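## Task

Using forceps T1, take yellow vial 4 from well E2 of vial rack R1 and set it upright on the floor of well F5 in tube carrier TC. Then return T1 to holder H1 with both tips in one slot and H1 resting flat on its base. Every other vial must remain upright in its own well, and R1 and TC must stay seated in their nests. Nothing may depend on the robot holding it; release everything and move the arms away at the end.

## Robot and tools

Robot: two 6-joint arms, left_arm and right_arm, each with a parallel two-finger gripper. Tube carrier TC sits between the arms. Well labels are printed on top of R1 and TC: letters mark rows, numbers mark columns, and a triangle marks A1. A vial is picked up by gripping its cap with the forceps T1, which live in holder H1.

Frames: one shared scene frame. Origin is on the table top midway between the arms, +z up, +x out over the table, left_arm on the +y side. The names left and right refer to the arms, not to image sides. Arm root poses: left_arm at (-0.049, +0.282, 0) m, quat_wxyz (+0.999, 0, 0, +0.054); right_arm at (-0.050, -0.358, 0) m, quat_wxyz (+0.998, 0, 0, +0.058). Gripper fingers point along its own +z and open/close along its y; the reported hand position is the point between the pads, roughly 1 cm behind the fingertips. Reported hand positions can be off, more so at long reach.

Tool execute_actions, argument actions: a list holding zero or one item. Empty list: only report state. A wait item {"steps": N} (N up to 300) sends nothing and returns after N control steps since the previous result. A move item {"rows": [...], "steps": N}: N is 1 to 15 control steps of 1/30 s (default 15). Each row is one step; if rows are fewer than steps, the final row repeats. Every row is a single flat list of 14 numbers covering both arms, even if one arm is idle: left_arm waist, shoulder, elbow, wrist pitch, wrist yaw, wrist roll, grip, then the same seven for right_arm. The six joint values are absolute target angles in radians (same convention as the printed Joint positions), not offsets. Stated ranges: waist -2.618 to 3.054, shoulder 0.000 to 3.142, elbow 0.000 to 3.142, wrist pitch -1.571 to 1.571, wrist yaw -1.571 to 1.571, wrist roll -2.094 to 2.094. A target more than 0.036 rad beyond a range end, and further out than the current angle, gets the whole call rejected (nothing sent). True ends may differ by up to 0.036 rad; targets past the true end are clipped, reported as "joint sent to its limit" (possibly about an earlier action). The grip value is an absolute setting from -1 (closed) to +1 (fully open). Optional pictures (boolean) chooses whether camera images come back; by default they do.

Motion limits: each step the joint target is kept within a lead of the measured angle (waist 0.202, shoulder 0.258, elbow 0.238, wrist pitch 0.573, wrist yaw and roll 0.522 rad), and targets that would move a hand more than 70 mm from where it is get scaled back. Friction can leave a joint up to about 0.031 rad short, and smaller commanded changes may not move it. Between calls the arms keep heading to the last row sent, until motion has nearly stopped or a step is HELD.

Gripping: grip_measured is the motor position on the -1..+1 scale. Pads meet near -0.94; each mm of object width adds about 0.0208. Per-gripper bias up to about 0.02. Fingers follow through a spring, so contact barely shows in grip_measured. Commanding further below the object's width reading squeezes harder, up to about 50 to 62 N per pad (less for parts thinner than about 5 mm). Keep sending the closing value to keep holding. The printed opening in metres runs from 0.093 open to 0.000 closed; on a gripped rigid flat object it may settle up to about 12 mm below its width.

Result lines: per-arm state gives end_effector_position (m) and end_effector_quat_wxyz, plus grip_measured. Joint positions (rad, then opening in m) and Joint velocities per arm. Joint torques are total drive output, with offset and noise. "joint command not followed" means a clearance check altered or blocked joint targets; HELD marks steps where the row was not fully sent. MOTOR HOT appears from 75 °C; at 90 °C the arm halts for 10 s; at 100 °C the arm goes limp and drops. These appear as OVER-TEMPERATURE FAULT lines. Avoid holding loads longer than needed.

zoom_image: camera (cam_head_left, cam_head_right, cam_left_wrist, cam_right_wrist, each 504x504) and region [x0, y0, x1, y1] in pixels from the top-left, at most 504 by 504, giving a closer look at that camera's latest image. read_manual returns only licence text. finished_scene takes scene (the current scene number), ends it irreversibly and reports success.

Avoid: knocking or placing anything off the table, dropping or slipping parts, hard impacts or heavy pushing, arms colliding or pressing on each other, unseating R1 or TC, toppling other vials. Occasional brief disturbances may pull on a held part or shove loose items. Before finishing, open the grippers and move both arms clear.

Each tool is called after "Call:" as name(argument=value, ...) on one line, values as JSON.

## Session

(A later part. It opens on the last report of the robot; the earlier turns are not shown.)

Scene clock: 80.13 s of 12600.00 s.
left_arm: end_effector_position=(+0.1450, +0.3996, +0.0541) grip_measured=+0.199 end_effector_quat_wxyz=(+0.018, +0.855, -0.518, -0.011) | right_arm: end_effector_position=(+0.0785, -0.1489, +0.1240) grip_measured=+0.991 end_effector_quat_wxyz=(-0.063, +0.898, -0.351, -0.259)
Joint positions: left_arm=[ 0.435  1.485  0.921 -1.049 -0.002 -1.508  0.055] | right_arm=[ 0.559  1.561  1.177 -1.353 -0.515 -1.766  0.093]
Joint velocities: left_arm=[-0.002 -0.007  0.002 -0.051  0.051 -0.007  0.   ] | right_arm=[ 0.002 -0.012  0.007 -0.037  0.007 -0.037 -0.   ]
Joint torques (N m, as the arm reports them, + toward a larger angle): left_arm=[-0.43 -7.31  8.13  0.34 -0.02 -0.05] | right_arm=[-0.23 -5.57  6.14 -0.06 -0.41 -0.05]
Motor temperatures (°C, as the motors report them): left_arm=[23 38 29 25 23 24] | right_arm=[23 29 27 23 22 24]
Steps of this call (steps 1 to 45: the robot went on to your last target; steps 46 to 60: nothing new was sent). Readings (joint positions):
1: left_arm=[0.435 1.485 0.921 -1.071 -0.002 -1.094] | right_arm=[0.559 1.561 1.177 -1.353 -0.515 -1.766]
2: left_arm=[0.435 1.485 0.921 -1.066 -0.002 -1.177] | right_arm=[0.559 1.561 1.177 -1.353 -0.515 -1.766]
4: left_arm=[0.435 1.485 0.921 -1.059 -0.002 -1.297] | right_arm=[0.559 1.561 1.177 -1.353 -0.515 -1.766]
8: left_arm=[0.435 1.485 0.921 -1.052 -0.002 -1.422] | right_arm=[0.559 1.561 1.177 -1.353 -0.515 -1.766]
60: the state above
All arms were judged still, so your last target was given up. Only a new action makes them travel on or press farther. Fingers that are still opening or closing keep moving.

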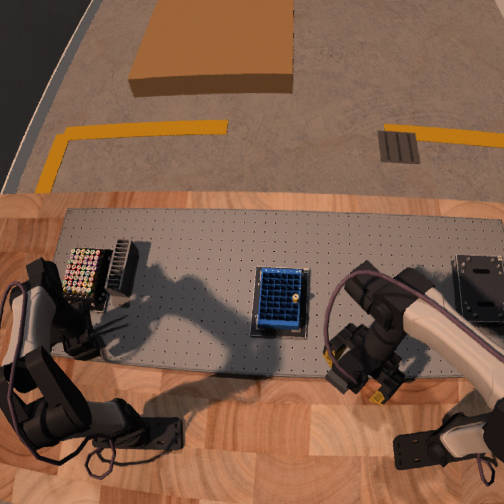

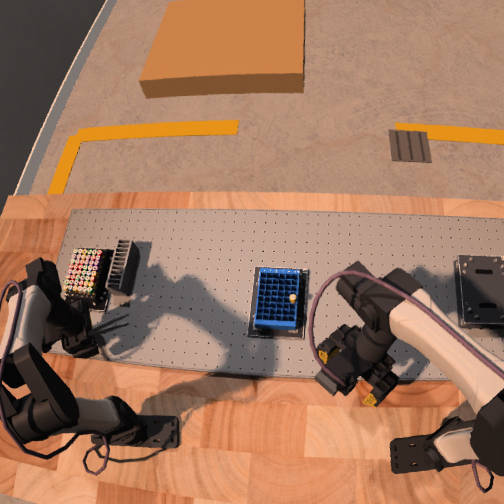

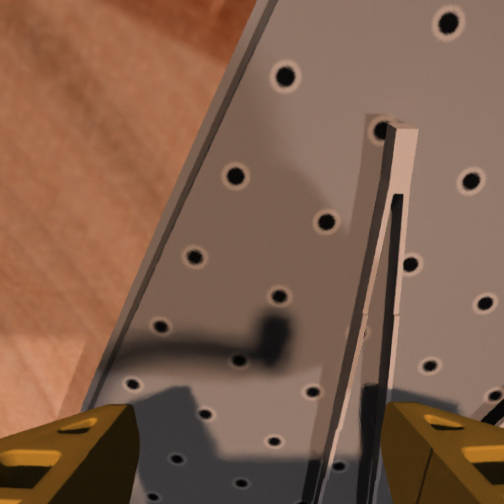

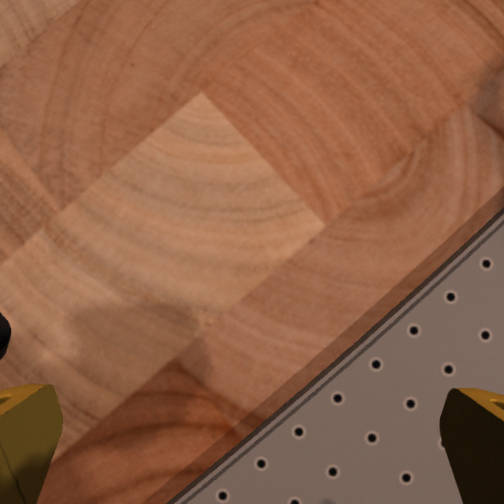

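Call:
execute_actions(actions=[{"rows": [[0.429,1.645,0.968,-0.86,0,-1.515,0.6,0.559,1.561,1.177,-1.353,-0.515,-1.766,1]], "steps": 15}], pictures=false)

Call:
execute_actions(actions=[{"steps": 30}])

Scene clock: 85.30 s of 12600.00 s.
left_arm: end_effector_position=(+0.1717, +0.4157, +0.0238) grip_measured=+0.598 end_effector_quat_wxyz=(+0.017, +0.855, -0.518, -0.010) | right_arm: end_effector_position=(+0.0785, -0.1489, +0.1240) grip_measured=+0.991 end_effector_quat_wxyz=(-0.063, +0.898, -0.351, -0.259)
Joint positions: left_arm=[ 0.435  1.648  0.953 -0.915 -0.002 -1.509  0.074] | right_arm=[ 0.559  1.561  1.177 -1.353 -0.515 -1.766  0.093]
Joint velocities: left_arm=[ 0.002 -0.017  0.022 -0.007 -0.051  0.066 -0.001] | right_arm=[ 0.007 -0.012 -0.012  0.051  0.007 -0.051 -0.   ]
Joint torques (N m, as the arm reports them, + toward a larger angle): left_arm=[-1.05 -7.7   7.99  0.7  -0.01 -0.08] | right_arm=[-0.31 -5.49  6.1  -0.09 -0.4  -0.04]
Motor temperatures (°C, as the motors report them): left_arm=[23 37 29 25 23 24] | right_arm=[23 29 28 23 22 24]
Steps of this call (steps 1 to 90: nothing new was sent; then 1.67 s passed at rest; steps 91 to 105: all 15 steps of this action). Readings (joint positions):
91: left_arm=[0.435 1.501 0.926 -1.040 -0.002 -1.509] | right_arm=[0.559 1.561 1.177 -1.353 -0.515 -1.766]
92: left_arm=[0.435 1.538 0.938 -1.015 -0.002 -1.509] | right_arm=[0.559 1.561 1.177 -1.353 -0.515 -1.766]
94: left_arm=[0.435 1.614 0.951 -0.950 -0.002 -1.509] | right_arm=[0.559 1.561 1.177 -1.353 -0.515 -1.766]
98: left_arm=[0.435 1.648 0.953 -0.915 -0.002 -1.509] | right_arm=[0.559 1.561 1.177 -1.353 -0.515 -1.766]
105: the state above

Scene clock: 86.30 s of 12600.00 s.
left_arm: end_effector_position=(+0.1717, +0.4157, +0.0238) grip_measured=+0.598 end_effector_quat_wxyz=(+0.017, +0.855, -0.518, -0.010) | right_arm: end_effector_position=(+0.0785, -0.1489, +0.1240) grip_measured=+0.991 end_effector_quat_wxyz=(-0.063, +0.898, -0.351, -0.259)
Joint positions: left_arm=[ 0.435  1.648  0.953 -0.915 -0.002 -1.509  0.074] | right_arm=[ 0.559  1.561  1.177 -1.353 -0.515 -1.766  0.093]
Joint velocities: left_arm=[-0.027  0.007  0.002  0.066 -0.007 -0.11  -0.   ] | right_arm=[ 0.012 -0.002 -0.017 -0.037  0.095 -0.022  0.001]
Joint torques (N m, as the arm reports them, + toward a larger angle): left_arm=[-1.03 -7.64  8.19  0.69 -0.02 -0.03] | right_arm=[-0.02 -5.43  6.08 -0.1  -0.36 -0.04]
Motor temperatures (°C, as the motors report them): left_arm=[23 37 29 25 23 24] | right_arm=[23 29 28 23 22 24]
Steps of this call (steps 1 to 15: the robot went on to your last target; steps 16 to 30: nothing new was sent). Readings (joint positions):
1: left_arm=[0.435 1.648 0.953 -0.915 -0.002 -1.509] | right_arm=[0.559 1.561 1.177 -1.353 -0.515 -1.766]
2: left_arm=[0.435 1.648 0.953 -0.915 -0.002 -1.509] | right_arm=[0.559 1.561 1.177 -1.353 -0.515 -1.766]
4: left_arm=[0.435 1.648 0.953 -0.915 -0.002 -1.509] | right_arm=[0.559 1.561 1.177 -1.353 -0.515 -1.766]
8: left_arm=[0.435 1.648 0.953 -0.915 -0.002 -1.509] | right_arm=[0.559 1.561 1.177 -1.353 -0.515 -1.766]
30: the state above
All arms were judged still, so your last target was given up. Only a new action makes them travel on or press farther. Fingers that are still opening or closing keep moving.

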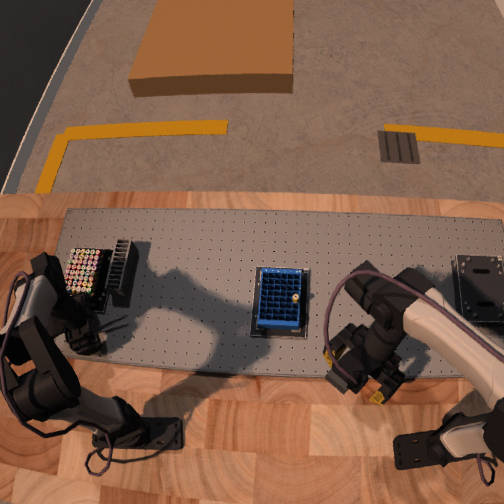

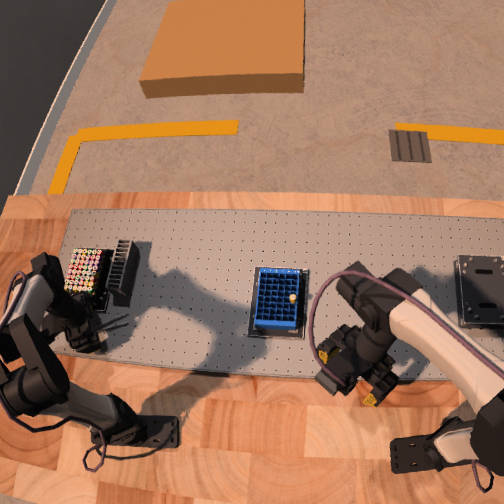

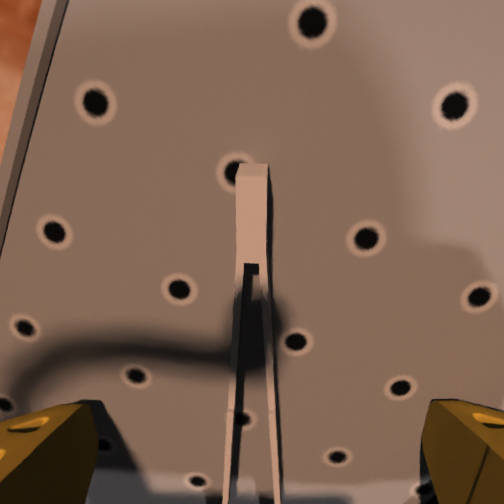

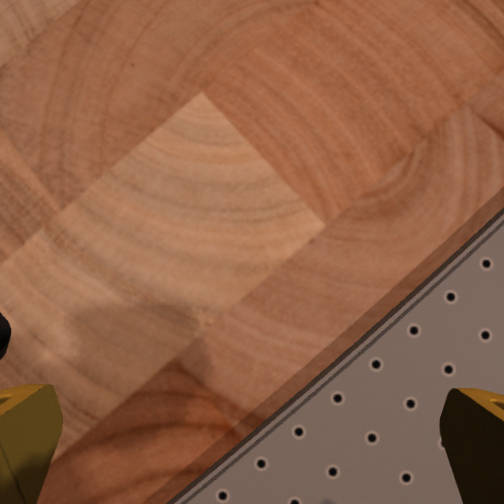

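Call:
execute_actions(actions=[{"rows": [[0.435,1.64,0.953,-0.915,0,-1.509,-0.85,0.559,1.561,1.177,-1.353,-0.515,-1.766,1]], "steps": 15}], pictures=false)

Call:
execute_actions(actions=[{"steps": 20}])

Scene clock: 89.00 s of 12600.00 s.
left_arm: end_effector_position=(+0.1715, +0.4155, +0.0238) grip_measured=-0.848 end_effector_quat_wxyz=(+0.017, +0.855, -0.518, -0.010) | right_arm: end_effector_position=(+0.0785, -0.1489, +0.1240) grip_measured=+0.991 end_effector_quat_wxyz=(-0.063, +0.898, -0.351, -0.259)
Joint positions: left_arm=[ 0.435  1.648  0.953 -0.916 -0.002 -1.509  0.005] | right_arm=[ 0.559  1.561  1.177 -1.353 -0.515 -1.766  0.093]
Joint velocities: left_arm=[-0.007  0.007 -0.022 -0.051  0.037 -0.007  0.   ] | right_arm=[ 0.007 -0.007 -0.002  0.007 -0.037 -0.051  0.001]
Joint torques (N m, as the arm reports them, + toward a larger angle): left_arm=[-0.48 -8.01  6.59  0.18 -0.03  0.01] | right_arm=[-0.07 -5.53  6.2  -0.07 -0.38 -0.03]
Motor temperatures (°C, as the motors report them): left_arm=[23 37 29 25 23 24] | right_arm=[23 29 28 23 22 24]
Steps of this call (steps 1 to 66: nothing new was sent; steps 67 to 81: all 15 steps of this action). Readings (joint positions):
67: left_arm=[0.435 1.648 0.953 -0.916 -0.002 -1.509] | right_arm=[0.559 1.561 1.177 -1.353 -0.515 -1.766]
68: left_arm=[0.435 1.648 0.953 -0.916 -0.002 -1.509] | right_arm=[0.559 1.561 1.177 -1.353 -0.515 -1.766]
70: left_arm=[0.435 1.648 0.953 -0.916 -0.002 -1.509] | right_arm=[0.559 1.561 1.177 -1.353 -0.515 -1.766]
74: left_arm=[0.435 1.648 0.953 -0.916 -0.002 -1.509] | right_arm=[0.559 1.561 1.177 -1.353 -0.515 -1.766]
81: the state above

Scene clock: 89.67 s of 12600.00 s.
left_arm: end_effector_position=(+0.1715, +0.4155, +0.0238) grip_measured=-0.848 end_effector_quat_wxyz=(+0.017, +0.855, -0.518, -0.010) | right_arm: end_effector_position=(+0.0785, -0.1489, +0.1240) grip_measured=+0.991 end_effector_quat_wxyz=(-0.063, +0.898, -0.351, -0.259)
Joint positions: left_arm=[ 0.435  1.648  0.953 -0.916 -0.002 -1.509  0.005] | right_arm=[ 0.559  1.561  1.177 -1.353 -0.515 -1.766  0.093]
Joint velocities: left_arm=[-0.002  0.012 -0.012 -0.066  0.007  0.022 -0.001] | right_arm=[ 0.007  0.002  0.002  0.095 -0.051  0.007 -0.002]
Joint torques (N m, as the arm reports them, + toward a larger angle): left_arm=[-0.5  -8.17  6.69  0.19 -0.02  0.04] | right_arm=[-0.05 -5.49  6.03 -0.1  -0.4  -0.03]
Motor temperatures (°C, as the motors report them): left_arm=[23 37 29 25 23 24] | right_arm=[23 29 28 23 22 24]
Steps of this call (steps 1 to 15: the robot went on to your last target; steps 16 to 20: nothing new was sent). Readings (joint positions):
1: left_arm=[0.435 1.648 0.953 -0.916 -0.002 -1.509] | right_arm=[0.559 1.561 1.177 -1.353 -0.515 -1.766]
2: left_arm=[0.435 1.648 0.953 -0.916 -0.002 -1.509] | right_arm=[0.559 1.561 1.177 -1.353 -0.515 -1.766]
4: left_arm=[0.435 1.648 0.953 -0.916 -0.002 -1.509] | right_arm=[0.559 1.561 1.177 -1.353 -0.515 -1.766]
8: left_arm=[0.435 1.648 0.953 -0.916 -0.002 -1.509] | right_arm=[0.559 1.561 1.177 -1.353 -0.515 -1.766]
20: the state above
All arms were judged still, so your last target was given up. Only a new action makes them travel on or press farther. Fingers that are still opening or closing keep moving.

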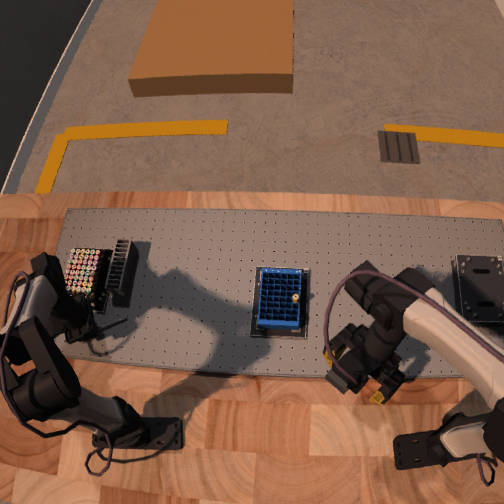

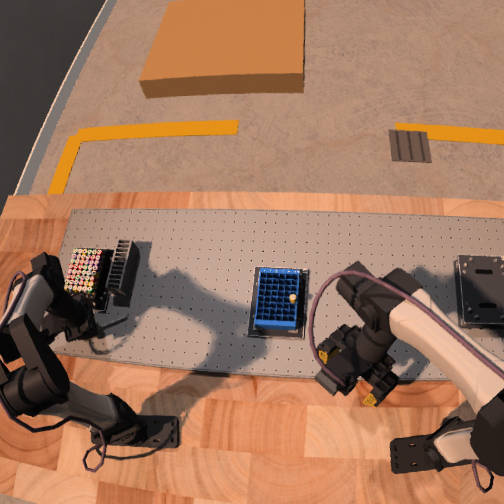

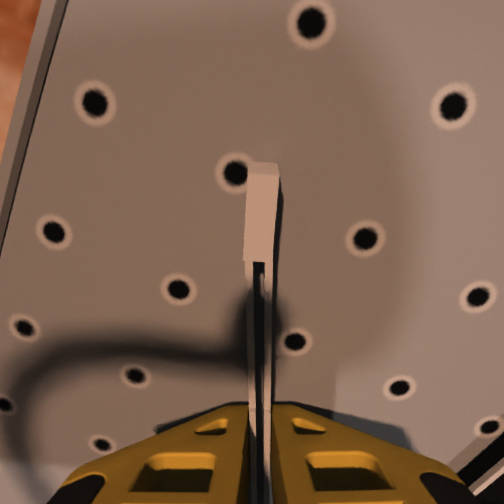

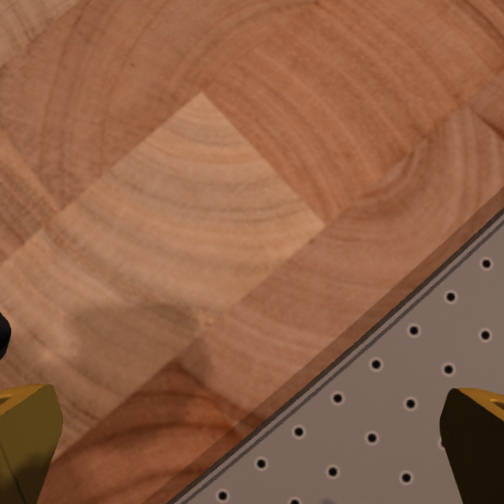

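Call:
execute_actions(actions=[{"rows": [[0.435,1.526,1.347,-1.392,0,-1.509,-0.85,0.559,1.561,1.177,-1.353,-0.515,-1.766,1]], "steps": 15}], pictures=false)

Call:
execute_actions(actions=[{"rows": [[0.25,1.526,1.347,-1.392,0,0,-0.85,0.559,1.561,1.177,-1.353,-0.515,-1.766,1]], "steps": 15}], pictures=false)

Call:
execute_actions(actions=[{"steps": 30}], pictures=false)

Call:
execute_actions(actions=[{"rows": [[0.095,1.22,0.233,0.987,0,0,-0.85,0.559,1.561,1.177,-1.353,-0.515,-1.766,1]], "steps": 15}], pictures=false)

Call:
execute_actions(actions=[{"steps": 75}])

Scene clock: 100.80 s of 12600.00 s.
left_arm: end_effector_position=(+0.1819, +0.4218, +0.1540) grip_measured=-0.848 end_effector_quat_wxyz=(-0.023, +0.855, -0.518, +0.011) | right_arm: end_effector_position=(+0.0785, -0.1489, +0.1240) grip_measured=+0.991 end_effector_quat_wxyz=(-0.063, +0.898, -0.351, -0.259)
Joint positions: left_arm=[ 0.435  1.517  1.352 -1.356 -0.002 -1.509  0.005] | right_arm=[ 0.559  1.561  1.177 -1.353 -0.515 -1.766  0.093]
Joint velocities: left_arm=[ 0.007  0.012 -0.017 -0.139 -0.051 -0.037 -0.001] | right_arm=[ 0.017 -0.007  0.007 -0.037  0.007 -0.037 -0.001]
Joint torques (N m, as the arm reports them, + toward a larger angle): left_arm=[-0.63 -6.18  7.06  0.3  -0.04  0.04] | right_arm=[-0.15 -5.44  6.09 -0.12 -0.36 -0.04]
Motor temperatures (°C, as the motors report them): left_arm=[23 36 29 25 23 24] | right_arm=[23 29 28 23 22 24]
Steps of this call (steps 1 to 90: nothing new was sent; then 7.63 s passed at rest; steps 91 to 105: all 15 steps of this action). Readings (joint positions):
91: left_arm=[0.435 1.645 0.978 -0.966 -0.002 -1.509] | right_arm=[0.559 1.561 1.177 -1.353 -0.515 -1.766]
92: left_arm=[0.435 1.638 1.024 -1.045 -0.002 -1.509] | right_arm=[0.559 1.561 1.177 -1.353 -0.515 -1.766]
94: left_arm=[0.435 1.603 1.139 -1.157 -0.002 -1.509] | right_arm=[0.559 1.561 1.177 -1.353 -0.515 -1.766]
98: left_arm=[0.435 1.528 1.338 -1.258 -0.002 -1.509] | right_arm=[0.559 1.561 1.177 -1.353 -0.515 -1.766]
105: the state above

Scene clock: 101.30 s of 12600.00 s.
left_arm: end_effector_position=(+0.1992, +0.3741, +0.1538) grip_measured=-0.848 end_effector_quat_wxyz=(+0.014, -0.265, +0.964, +0.001) | right_arm: end_effector_position=(+0.0785, -0.1489, +0.1240) grip_measured=+0.991 end_effector_quat_wxyz=(-0.063, +0.898, -0.351, -0.259)
Joint positions: left_arm=[ 0.247  1.517  1.352 -1.377  0.001 -0.181  0.005] | right_arm=[ 0.559  1.561  1.177 -1.353 -0.515 -1.766  0.093]
Joint velocities: left_arm=[-0.002 -0.002 -0.007 -0.007  0.037  1.165  0.   ] | right_arm=[ 0.002 -0.012  0.012 -0.022 -0.051  0.037  0.001]
Joint torques (N m, as the arm reports them, + toward a larger angle): left_arm=[-0.34 -6.09  7.02  0.27  0.03  0.07] | right_arm=[-0.14 -5.51  6.   -0.08 -0.34 -0.06]
Motor temperatures (°C, as the motors report them): left_arm=[23 36 29 25 23 24] | right_arm=[23 29 28 23 22 24]
Steps of this call (steps 1 to 15: all 15 steps of this action). Readings (joint positions):
1: left_arm=[0.412 1.517 1.352 -1.363 -0.013 -1.429] | right_arm=[0.559 1.561 1.177 -1.353 -0.515 -1.766]
2: left_arm=[0.361 1.517 1.352 -1.366 -0.018 -1.329] | right_arm=[0.559 1.561 1.177 -1.353 -0.515 -1.766]
4: left_arm=[0.273 1.517 1.352 -1.367 -0.005 -1.130] | right_arm=[0.559 1.561 1.177 -1.353 -0.515 -1.766]
8: left_arm=[0.247 1.517 1.352 -1.373 0.001 -0.732] | right_arm=[0.559 1.561 1.177 -1.353 -0.515 -1.766]
15: the state above

Scene clock: 102.30 s of 12600.00 s.
left_arm: end_effector_position=(+0.1990, +0.3740, +0.1538) grip_measured=-0.848 end_effector_quat_wxyz=(+0.014, -0.181, +0.983, +0.002) | right_arm: end_effector_position=(+0.0785, -0.1489, +0.1240) grip_measured=+0.991 end_effector_quat_wxyz=(-0.063, +0.898, -0.351, -0.259)
Joint positions: left_arm=[ 0.247  1.517  1.352 -1.379  0.001 -0.007  0.005] | right_arm=[ 0.559  1.561  1.177 -1.353 -0.515 -1.766  0.093]
Joint velocities: left_arm=[ 0.012 -0.012 -0.007  0.051 -0.051 -0.022 -0.001] | right_arm=[-0.012 -0.002 -0.007  0.022 -0.037 -0.022  0.001]
Joint torques (N m, as the arm reports them, + toward a larger angle): left_arm=[-0.2  -6.07  6.94  0.26  0.03  0.07] | right_arm=[-0.12 -5.66  6.02 -0.1  -0.38 -0.04]
Motor temperatures (°C, as the motors report them): left_arm=[23 36 29 25 23 24] | right_arm=[23 29 28 23 22 24]
Steps of this call (steps 1 to 30: the robot went on to your last target). Readings (joint positions):
1: left_arm=[0.247 1.517 1.352 -1.377 0.001 -0.146] | right_arm=[0.559 1.561 1.177 -1.353 -0.515 -1.766]
2: left_arm=[0.247 1.517 1.352 -1.378 0.001 -0.118] | right_arm=[0.559 1.561 1.177 -1.353 -0.515 -1.766]
4: left_arm=[0.247 1.517 1.352 -1.378 0.001 -0.078] | right_arm=[0.559 1.561 1.177 -1.353 -0.515 -1.766]
8: left_arm=[0.247 1.517 1.352 -1.379 0.001 -0.036] | right_arm=[0.559 1.561 1.177 -1.353 -0.515 -1.766]
30: the state above
All arms were judged still, so your last target was given up. Only a new action makes them travel on or press farther. Fingers that are still opening or closing keep moving.

Scene clock: 102.80 s of 12600.00 s.
left_arm: end_effector_position=(+0.2416, +0.3422, +0.0307) grip_measured=-0.848 end_effector_quat_wxyz=(+0.406, -0.096, +0.908, +0.039) | right_arm: end_effector_position=(+0.0785, -0.1489, +0.1240) grip_measured=+0.991 end_effector_quat_wxyz=(-0.063, +0.898, -0.351, -0.259)
Joint positions: left_arm=[ 0.097  1.215  0.244  0.24   0.003 -0.006  0.004] | right_arm=[ 0.559  1.561  1.177 -1.353 -0.515 -1.766  0.093]
Joint velocities: left_arm=[-0.007  0.129 -0.618  2.322 -0.022  0.051  0.   ] | right_arm=[-0.002  0.007 -0.007 -0.007 -0.037 -0.066  0.   ]
Joint torques (N m, as the arm reports them, + toward a larger angle): left_arm=[-0.62 -3.88 10.22  2.72  0.    0.07] | right_arm=[-0.14 -5.54  6.07 -0.14 -0.41 -0.02]
Motor temperatures (°C, as the motors report them): left_arm=[23 36 29 25 23 24] | right_arm=[23 29 28 23 22 24]
Steps of this call (steps 1 to 15: all 15 steps of this action). Readings (joint positions):
1: left_arm=[0.228 1.479 1.302 -1.291 -0.009 -0.007] | right_arm=[0.559 1.561 1.177 -1.353 -0.515 -1.766]
2: left_arm=[0.186 1.408 1.210 -1.159 -0.012 -0.007] | right_arm=[0.559 1.561 1.177 -1.353 -0.515 -1.766]
4: left_arm=[0.112 1.268 1.042 -0.947 -0.001 -0.006] | right_arm=[0.559 1.561 1.177 -1.353 -0.515 -1.766]
8: left_arm=[0.097 1.199 0.734 -0.497 0.003 -0.006] | right_arm=[0.559 1.561 1.177 -1.353 -0.515 -1.766]
15: the state above

Scene clock: 105.30 s of 12600.00 s.
left_arm: end_effector_position=(+0.2993, +0.3541, +0.1814) grip_measured=-0.848 end_effector_quat_wxyz=(+0.693, -0.075, +0.714, +0.068) | right_arm: end_effector_position=(+0.0785, -0.1489, +0.1240) grip_measured=+0.991 end_effector_quat_wxyz=(-0.063, +0.898, -0.351, -0.259)
Joint positions: left_arm=[ 0.097  1.219  0.225  0.963  0.003 -0.006  0.004] | right_arm=[ 0.559  1.561  1.177 -1.353 -0.515 -1.766  0.093]
Joint velocities: left_arm=[ 0.007 -0.002  0.002 -0.007 -0.066 -0.007 -0.001] | right_arm=[ 0.007  0.007  0.007 -0.007  0.007 -0.007 -0.   ]
Joint torques (N m, as the arm reports them, + toward a larger angle): left_arm=[-0.69 -3.85  8.39  2.25 -0.01  0.04] | right_arm=[-0.1  -5.53  5.97 -0.08 -0.45 -0.06]
Motor temperatures (°C, as the motors report them): left_arm=[23 35 29 26 23 24] | right_arm=[23 29 28 23 22 24]
Steps of this call (steps 1 to 45: the robot went on to your last target; steps 46 to 75: nothing new was sent). Readings (joint positions):
1: left_arm=[0.097 1.218 0.230 0.312 0.003 -0.006] | right_arm=[0.559 1.561 1.177 -1.353 -0.515 -1.766]
2: left_arm=[0.097 1.219 0.227 0.376 0.003 -0.006] | right_arm=[0.559 1.561 1.177 -1.353 -0.515 -1.766]
4: left_arm=[0.097 1.219 0.225 0.519 0.003 -0.006] | right_arm=[0.559 1.561 1.177 -1.353 -0.515 -1.766]
8: left_arm=[0.097 1.219 0.225 0.787 0.003 -0.006] | right_arm=[0.559 1.561 1.177 -1.353 -0.515 -1.766]
75: the state above
All arms were judged still, so your last target was given up. Only a new action makes them travel on or press farther. Fingers that are still opening or closing keep moving.

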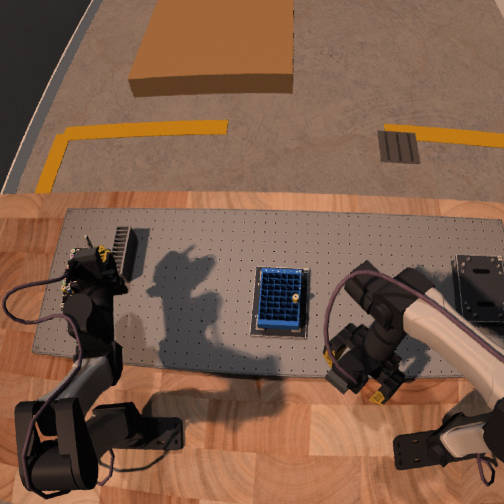

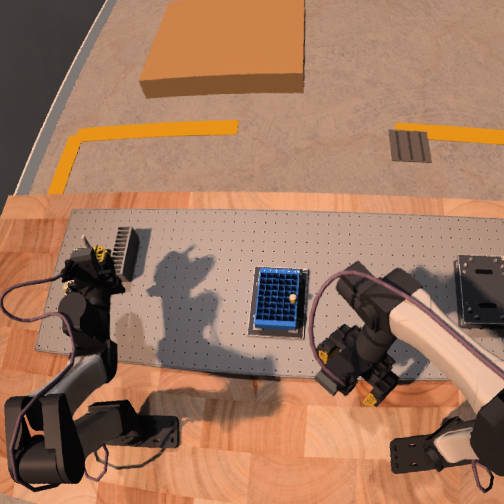

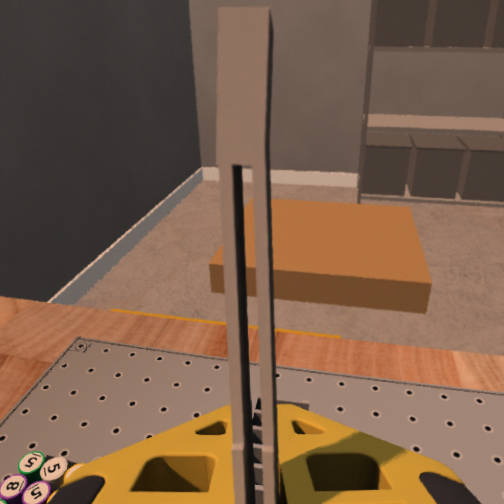

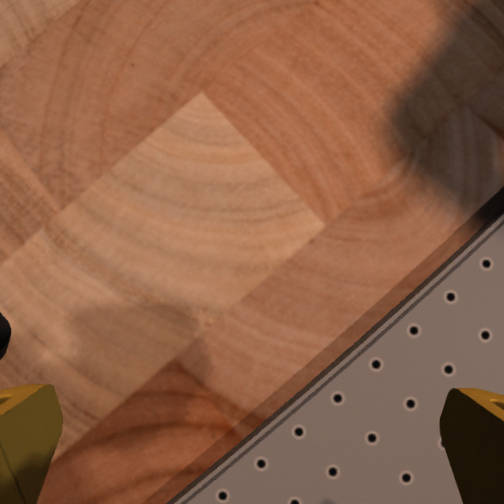

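Call:
zoom_image(camera="cam_head_right", region=[40, 200, 180, 340])

Region (40, 200, 180, 340) of cam_head_right's 504x504 image, scaled by 3.600, with more detail than that image has.

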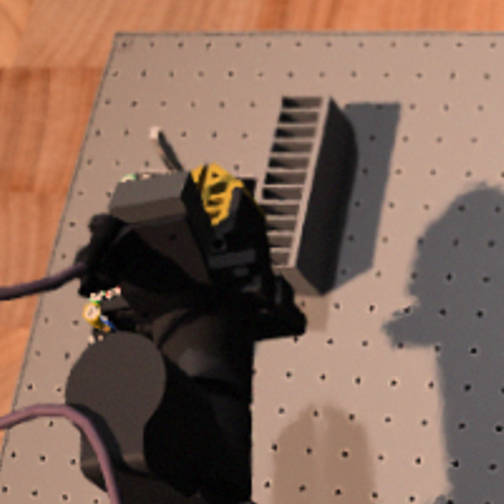

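Call:
execute_actions(actions=[{"rows": [[0.07,1.346,0.51,0.645,0,0,-0.85,0.559,1.561,1.177,-1.353,-0.515,-1.766,1]], "steps": 15}], pictures=false)

Call:
execute_actions(actions=[{"steps": 30}])

Call:
zoom_image(camera="cam_head_right", region=[40, 200, 180, 340])

Scene clock: 115.33 s of 12600.00 s.
left_arm: end_effector_position=(+0.3514, +0.3581, +0.1848) grip_measured=-0.848 end_effector_quat_wxyz=(+0.638, -0.074, +0.764, +0.058) | right_arm: end_effector_position=(+0.0785, -0.1489, +0.1240) grip_measured=+0.991 end_effector_quat_wxyz=(-0.063, +0.898, -0.351, -0.259)
Joint positions: left_arm=[ 0.08   1.343  0.503  0.66   0.002 -0.006  0.004] | right_arm=[ 0.559  1.561  1.177 -1.353 -0.515 -1.766  0.093]
Joint velocities: left_arm=[-0.012  0.007  0.012 -0.095  0.007  0.007 -0.   ] | right_arm=[-0.002  0.002 -0.032 -0.066  0.007  0.007 -0.   ]
Joint torques (N m, as the arm reports them, + toward a larger angle): left_arm=[-1.17 -5.54  8.83  2.04  0.02  0.06] | right_arm=[-0.31 -5.48  6.04 -0.11 -0.37 -0.04]
Motor temperatures (°C, as the motors report them): left_arm=[23 33 30 29 23 24] | right_arm=[23 29 28 23 22 24]
Steps of this call (steps 1 to 286: nothing new was sent; steps 287 to 301: all 15 steps of this action). Readings (joint positions):
287: left_arm=[0.094 1.232 0.258 0.915 0.002 -0.006] | right_arm=[0.559 1.561 1.177 -1.353 -0.515 -1.766]
288: left_arm=[0.089 1.272 0.327 0.847 0.002 -0.006] | right_arm=[0.559 1.561 1.177 -1.353 -0.515 -1.766]
290: left_arm=[0.081 1.335 0.449 0.770 0.002 -0.006] | right_arm=[0.559 1.561 1.177 -1.353 -0.515 -1.766]
294: left_arm=[0.080 1.343 0.503 0.721 0.002 -0.006] | right_arm=[0.559 1.561 1.177 -1.353 -0.515 -1.766]
301: the state above

Scene clock: 116.33 s of 12600.00 s.
left_arm: end_effector_position=(+0.3509, +0.3580, +0.1820) grip_measured=-0.848 end_effector_quat_wxyz=(+0.633, -0.074, +0.768, +0.057) | right_arm: end_effector_position=(+0.0785, -0.1489, +0.1240) grip_measured=+0.991 end_effector_quat_wxyz=(-0.063, +0.898, -0.351, -0.259)
Joint positions: left_arm=[ 0.08   1.343  0.503  0.648  0.002 -0.006  0.004] | right_arm=[ 0.559  1.561  1.177 -1.353 -0.515 -1.766  0.093]
Joint velocities: left_arm=[ 0.002  0.007 -0.007 -0.037  0.007 -0.007  0.001] | right_arm=[-0.007  0.017  0.002 -0.007 -0.022  0.037 -0.001]
Joint torques (N m, as the arm reports them, + toward a larger angle): left_arm=[-1.36 -5.67  8.94  2.    0.03  0.03] | right_arm=[ 0.13 -5.75  6.18 -0.08 -0.39 -0.03]
Motor temperatures (°C, as the motors report them): left_arm=[23 33 30 29 23 24] | right_arm=[23 29 28 23 22 24]
Steps of this call (steps 1 to 30: the robot went on to your last target). Readings (joint positions):
1: left_arm=[0.080 1.343 0.503 0.657 0.002 -0.006] | right_arm=[0.559 1.561 1.177 -1.353 -0.515 -1.766]
2: left_arm=[0.080 1.343 0.503 0.655 0.002 -0.006] | right_arm=[0.559 1.561 1.177 -1.353 -0.515 -1.766]
4: left_arm=[0.080 1.343 0.503 0.652 0.002 -0.006] | right_arm=[0.559 1.561 1.177 -1.353 -0.515 -1.766]
8: left_arm=[0.080 1.343 0.503 0.650 0.002 -0.006] | right_arm=[0.559 1.561 1.177 -1.353 -0.515 -1.766]
30: the state above
All arms were judged still, so your last target was given up. Only a new action makes them travel on or press farther. Fingers that are still opening or closing keep moving.

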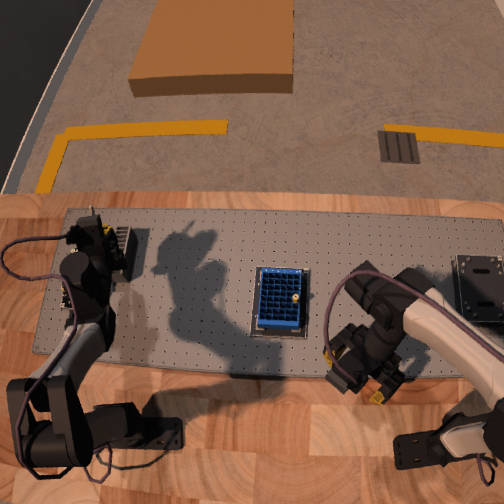

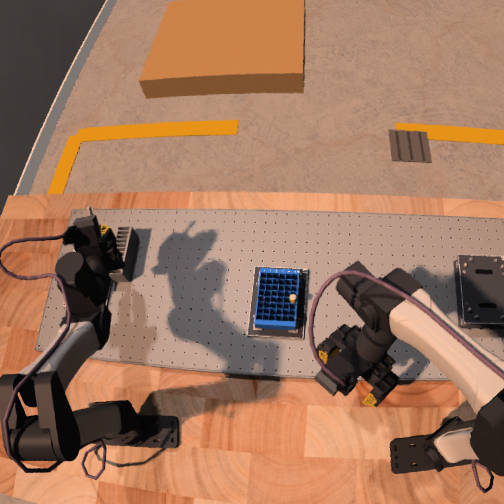

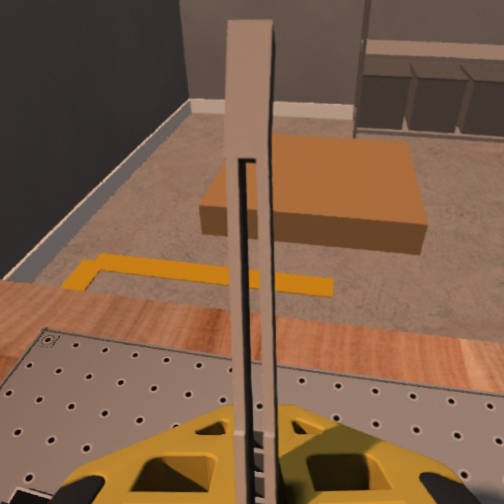

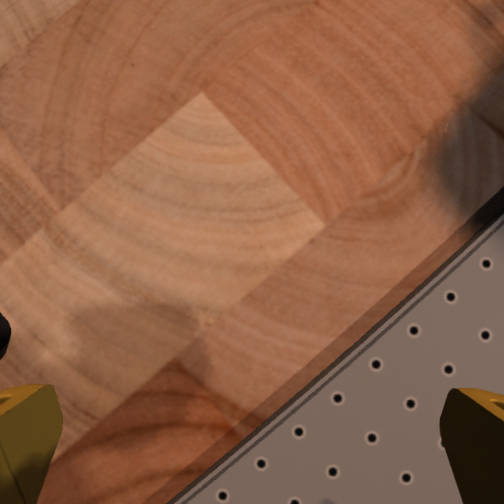

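Region (40, 200, 180, 340) of cam_head_right's 504x504 image, scaled by 3.600, with more detail than that image has.

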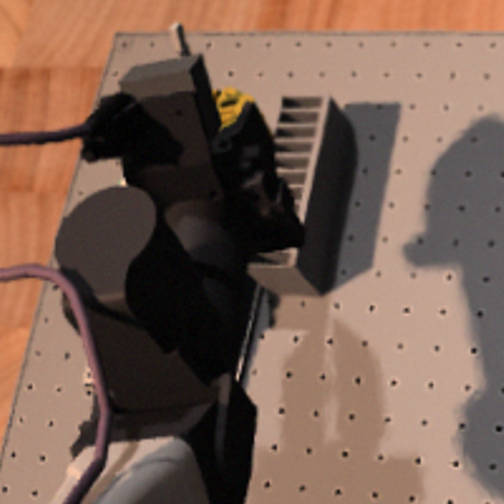

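Call:
execute_actions(actions=[{"rows": [[0.07,1.38,0.49,0.70,0,0,-0.85,0.559,1.561,1.177,-1.353,-0.515,-1.766,1],[0.07,1.38,0.49,0.70,0,0,-0.85,0.559,1.561,1.177,-1.353,-0.515,-1.766,1],[0.07,1.38,0.49,0.70,0,0,-0.85,0.559,1.561,1.177,-1.353,-0.515,-1.766,1],[0.07,1.38,0.49,0.70,0,0,-0.85,0.559,1.561,1.177,-1.353,-0.515,-1.766,1],[0.07,1.42,0.465,0.77,0,0,-0.85,0.559,1.561,1.177,-1.353,-0.515,-1.766,1],[0.07,1.42,0.465,0.77,0,0,-0.85,0.559,1.561,1.177,-1.353,-0.515,-1.766,1],[0.07,1.42,0.465,0.77,0,0,-0.85,0.559,1.561,1.177,-1.353,-0.515,-1.766,1],[0.07,1.42,0.465,0.77,0,0,-0.85,0.559,1.561,1.177,-1.353,-0.515,-1.766,1],[0.07,1.46,0.44,0.84,0,0,-0.85,0.559,1.561,1.177,-1.353,-0.515,-1.766,1],[0.07,1.46,0.44,0.84,0,0,-0.85,0.559,1.561,1.177,-1.353,-0.515,-1.766,1],[0.07,1.46,0.44,0.84,0,0,-0.85,0.559,1.561,1.177,-1.353,-0.515,-1.766,1],[0.07,1.46,0.44,0.84,0,0,-0.85,0.559,1.561,1.177,-1.353,-0.515,-1.766,1],[0.07,1.502,0.415,0.91,0,0,-0.85,0.559,1.561,1.177,-1.353,-0.515,-1.766,1]], "steps": 15}], pictures=false)

Call:
execute_actions(actions=[{"steps": 30}])

Scene clock: 123.53 s of 12600.00 s.
left_arm: end_effector_position=(+0.3520, +0.3582, +0.1416) grip_measured=-0.848 end_effector_quat_wxyz=(+0.623, -0.075, +0.777, +0.056) | right_arm: end_effector_position=(+0.0785, -0.1489, +0.1240) grip_measured=+0.991 end_effector_quat_wxyz=(-0.063, +0.898, -0.351, -0.259)
Joint positions: left_arm=[ 0.08   1.482  0.436  0.826  0.002 -0.006  0.004] | right_arm=[ 0.559  1.561  1.177 -1.353 -0.515 -1.766  0.093]
Joint velocities: left_arm=[-0.017  0.286 -0.164  0.359  0.007 -0.066  0.   ] | right_arm=[-0.007  0.002 -0.012  0.007  0.007 -0.051 -0.001]
Joint torques (N m, as the arm reports them, + toward a larger angle): left_arm=[-1.35 -6.11  6.69  2.38  0.02  0.03] | right_arm=[-0.23 -5.56  6.19 -0.03 -0.39 -0.05]
Motor temperatures (°C, as the motors report them): left_arm=[23 33 30 30 23 24] | right_arm=[23 29 28 23 22 24]
Steps of this call (steps 1 to 201: nothing new was sent; steps 202 to 216: all 15 steps of this action). Readings (joint positions):
202: left_arm=[0.080 1.347 0.503 0.653 0.002 -0.006] | right_arm=[0.559 1.561 1.177 -1.353 -0.515 -1.766]
203: left_arm=[0.080 1.353 0.503 0.661 0.002 -0.006] | right_arm=[0.559 1.561 1.177 -1.353 -0.515 -1.766]
205: left_arm=[0.080 1.365 0.503 0.666 0.002 -0.006] | right_arm=[0.559 1.561 1.177 -1.353 -0.515 -1.766]
209: left_arm=[0.080 1.404 0.484 0.715 0.002 -0.006] | right_arm=[0.559 1.561 1.177 -1.353 -0.515 -1.766]
216: the state above

Scene clock: 124.53 s of 12600.00 s.
left_arm: end_effector_position=(+0.3530, +0.3583, +0.1457) grip_measured=-0.848 end_effector_quat_wxyz=(+0.636, -0.074, +0.766, +0.058) | right_arm: end_effector_position=(+0.0785, -0.1489, +0.1240) grip_measured=+0.991 end_effector_quat_wxyz=(-0.063, +0.898, -0.351, -0.259)
Joint positions: left_arm=[ 0.08   1.496  0.425  0.886  0.002 -0.006  0.004] | right_arm=[ 0.559  1.561  1.177 -1.353 -0.515 -1.766  0.093]
Joint velocities: left_arm=[-0.022  0.017 -0.022 -0.007 -0.051 -0.095  0.   ] | right_arm=[ 0.007  0.012 -0.012 -0.051  0.007 -0.022 -0.   ]
Joint torques (N m, as the arm reports them, + toward a larger angle): left_arm=[-1.23 -5.98  6.45  2.29  0.02  0.05] | right_arm=[-0.1  -5.46  6.01 -0.08 -0.37 -0.02]
Motor temperatures (°C, as the motors report them): left_arm=[23 33 30 30 23 24] | right_arm=[23 29 28 23 22 24]
Steps of this call (steps 1 to 30: the robot went on to your last target). Readings (joint positions):
1: left_arm=[0.080 1.490 0.431 0.835 0.002 -0.006] | right_arm=[0.559 1.561 1.177 -1.353 -0.515 -1.766]
2: left_arm=[0.080 1.494 0.428 0.841 0.002 -0.006] | right_arm=[0.559 1.561 1.177 -1.353 -0.515 -1.766]
4: left_arm=[0.080 1.496 0.425 0.851 0.002 -0.006] | right_arm=[0.559 1.561 1.177 -1.353 -0.515 -1.766]
8: left_arm=[0.080 1.496 0.425 0.873 0.002 -0.006] | right_arm=[0.559 1.561 1.177 -1.353 -0.515 -1.766]
30: the state above
All arms were judged still, so your last target was given up. Only a new action makes them travel on or press farther. Fingers that are still opening or closing keep moving.

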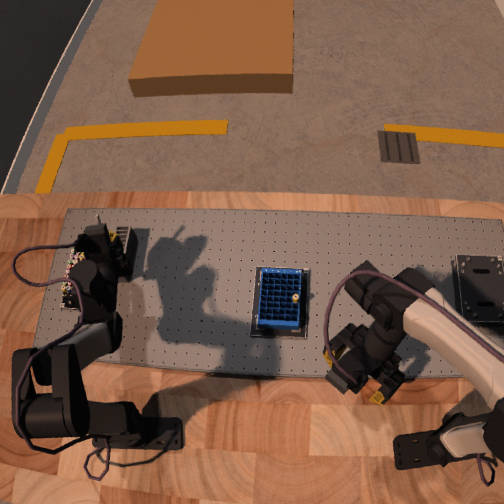

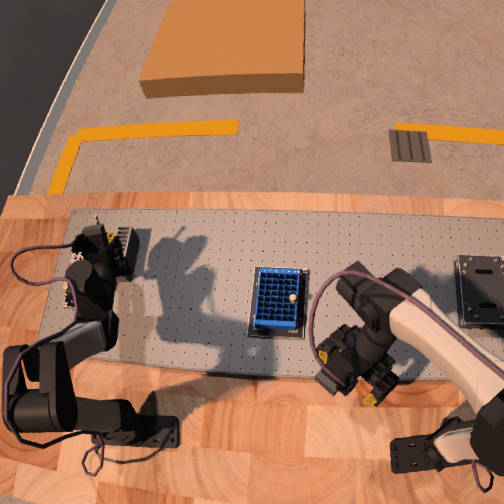

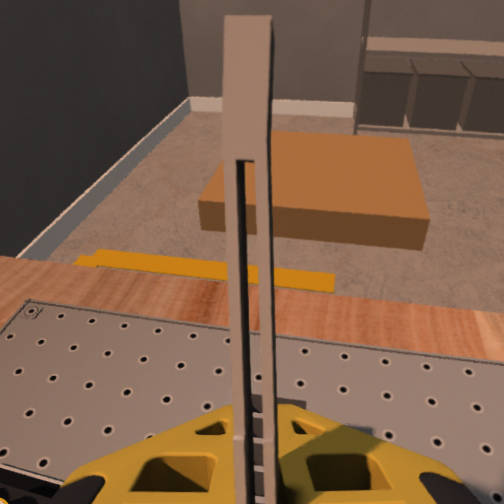

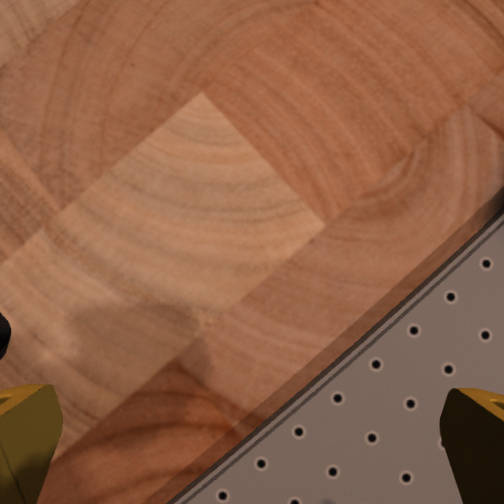

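Call:
execute_actions(actions=[{"rows": [[0.07,1.54,0.41,0.96,0,0,-0.85,0.559,1.561,1.177,-1.353,-0.515,-1.766,1],[0.07,1.54,0.41,0.96,0,0,-0.85,0.559,1.561,1.177,-1.353,-0.515,-1.766,1],[0.07,1.54,0.41,0.96,0,0,-0.85,0.559,1.561,1.177,-1.353,-0.515,-1.766,1],[0.07,1.54,0.41,0.96,0,0,-0.85,0.559,1.561,1.177,-1.353,-0.515,-1.766,1],[0.07,1.54,0.41,0.96,0,0,-0.85,0.559,1.561,1.177,-1.353,-0.515,-1.766,1],[0.07,1.58,0.39,1.02,0,0,-0.85,0.559,1.561,1.177,-1.353,-0.515,-1.766,1],[0.07,1.58,0.39,1.02,0,0,-0.85,0.559,1.561,1.177,-1.353,-0.515,-1.766,1],[0.07,1.58,0.39,1.02,0,0,-0.85,0.559,1.561,1.177,-1.353,-0.515,-1.766,1],[0.07,1.58,0.39,1.02,0,0,-0.85,0.559,1.561,1.177,-1.353,-0.515,-1.766,1],[0.07,1.58,0.39,1.02,0,0,-0.85,0.559,1.561,1.177,-1.353,-0.515,-1.766,1],[0.07,1.62,0.375,1.07,0,0,-0.85,0.559,1.561,1.177,-1.353,-0.515,-1.766,1]], "steps": 15}], pictures=false)

Call:
execute_actions(actions=[{"steps": 30}])

Scene clock: 129.53 s of 12600.00 s.
left_arm: end_effector_position=(+0.3524, +0.3582, +0.1182) grip_measured=-0.848 end_effector_quat_wxyz=(+0.628, -0.074, +0.772, +0.057) | right_arm: end_effector_position=(+0.0785, -0.1489, +0.1240) grip_measured=+0.991 end_effector_quat_wxyz=(-0.063, +0.898, -0.351, -0.259)
Joint positions: left_arm=[ 0.08   1.611  0.389  1.017  0.002 -0.006  0.004] | right_arm=[ 0.559  1.561  1.177 -1.353 -0.515 -1.766  0.093]
Joint velocities: left_arm=[-0.002  0.081 -0.076  0.183 -0.095 -0.007 -0.001] | right_arm=[-0.022 -0.012  0.002 -0.022  0.022 -0.051 -0.   ]
Joint torques (N m, as the arm reports them, + toward a larger angle): left_arm=[-1.27 -6.52  5.41  2.44  0.    0.09] | right_arm=[-0.11 -5.42  6.18 -0.12 -0.34  0.02]
Motor temperatures (°C, as the motors report them): left_arm=[23 32 30 31 23 24] | right_arm=[23 29 28 23 22 24]
Steps of this call (steps 1 to 135: nothing new was sent; steps 136 to 150: all 15 steps of this action). Readings (joint positions):
136: left_arm=[0.080 1.501 0.425 0.894 0.002 -0.006] | right_arm=[0.559 1.561 1.177 -1.353 -0.515 -1.766]
137: left_arm=[0.080 1.510 0.425 0.907 0.002 -0.006] | right_arm=[0.559 1.561 1.177 -1.353 -0.515 -1.766]
139: left_arm=[0.080 1.525 0.425 0.917 0.002 -0.006] | right_arm=[0.559 1.561 1.177 -1.353 -0.515 -1.766]
143: left_arm=[0.080 1.557 0.414 0.961 0.002 -0.006] | right_arm=[0.559 1.561 1.177 -1.353 -0.515 -1.766]
150: the state above

Scene clock: 130.53 s of 12600.00 s.
left_arm: end_effector_position=(+0.3532, +0.3584, +0.1234) grip_measured=-0.848 end_effector_quat_wxyz=(+0.638, -0.074, +0.764, +0.058) | right_arm: end_effector_position=(+0.0785, -0.1489, +0.1240) grip_measured=+0.991 end_effector_quat_wxyz=(-0.063, +0.898, -0.351, -0.259)
Joint positions: left_arm=[ 0.08   1.614  0.387  1.046  0.002 -0.006  0.004] | right_arm=[ 0.559  1.561  1.177 -1.353 -0.515 -1.766  0.093]
Joint velocities: left_arm=[-0.002  0.007 -0.007  0.022  0.095  0.037 -0.001] | right_arm=[ 0.007 -0.012 -0.037 -0.022 -0.037 -0.066  0.   ]
Joint torques (N m, as the arm reports them, + toward a larger angle): left_arm=[-1.17 -6.42  5.38  2.29  0.02  0.08] | right_arm=[-0.29 -5.47  6.16 -0.11 -0.39 -0.05]
Motor temperatures (°C, as the motors report them): left_arm=[23 32 30 31 23 24] | right_arm=[23 29 28 23 22 24]
Steps of this call (steps 1 to 30: the robot went on to your last target). Readings (joint positions):
1: left_arm=[0.080 1.613 0.388 1.020 0.002 -0.006] | right_arm=[0.559 1.561 1.177 -1.353 -0.515 -1.766]
2: left_arm=[0.080 1.614 0.387 1.022 0.002 -0.006] | right_arm=[0.559 1.561 1.177 -1.353 -0.515 -1.766]
4: left_arm=[0.080 1.614 0.387 1.031 0.002 -0.006] | right_arm=[0.559 1.561 1.177 -1.353 -0.515 -1.766]
8: left_arm=[0.080 1.614 0.387 1.040 0.002 -0.006] | right_arm=[0.559 1.561 1.177 -1.353 -0.515 -1.766]
30: the state above
All arms were judged still, so your last target was given up. Only a new action makes them travel on or press farther. Fingers that are still opening or closing keep moving.

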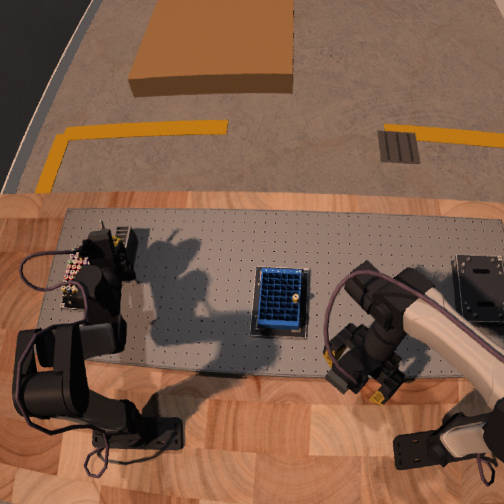

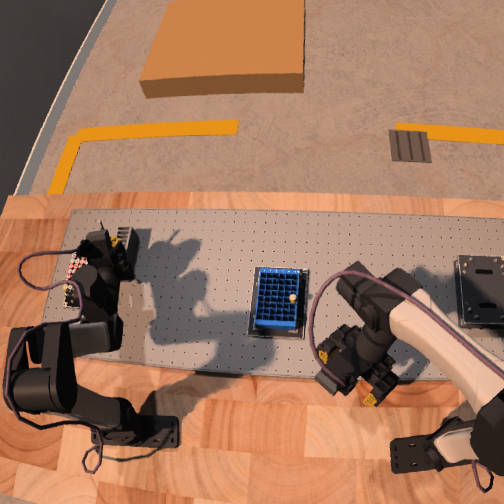

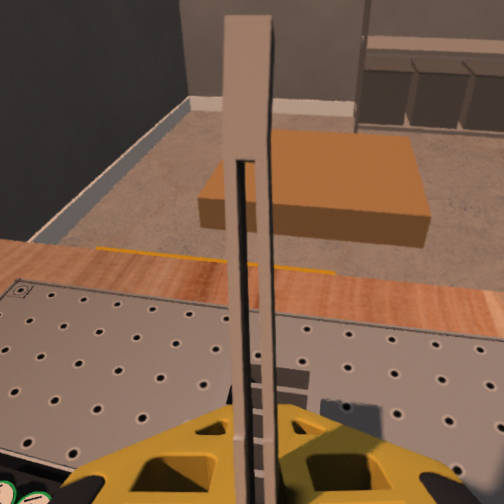

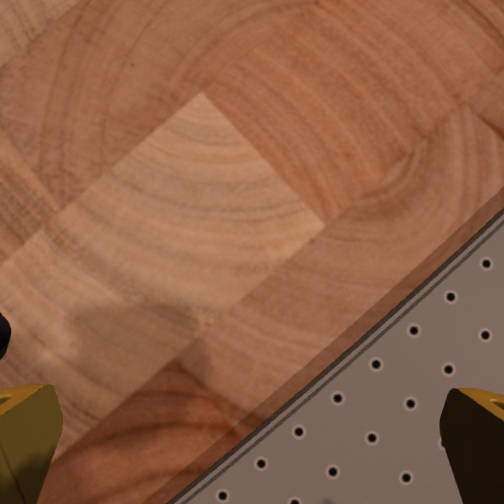

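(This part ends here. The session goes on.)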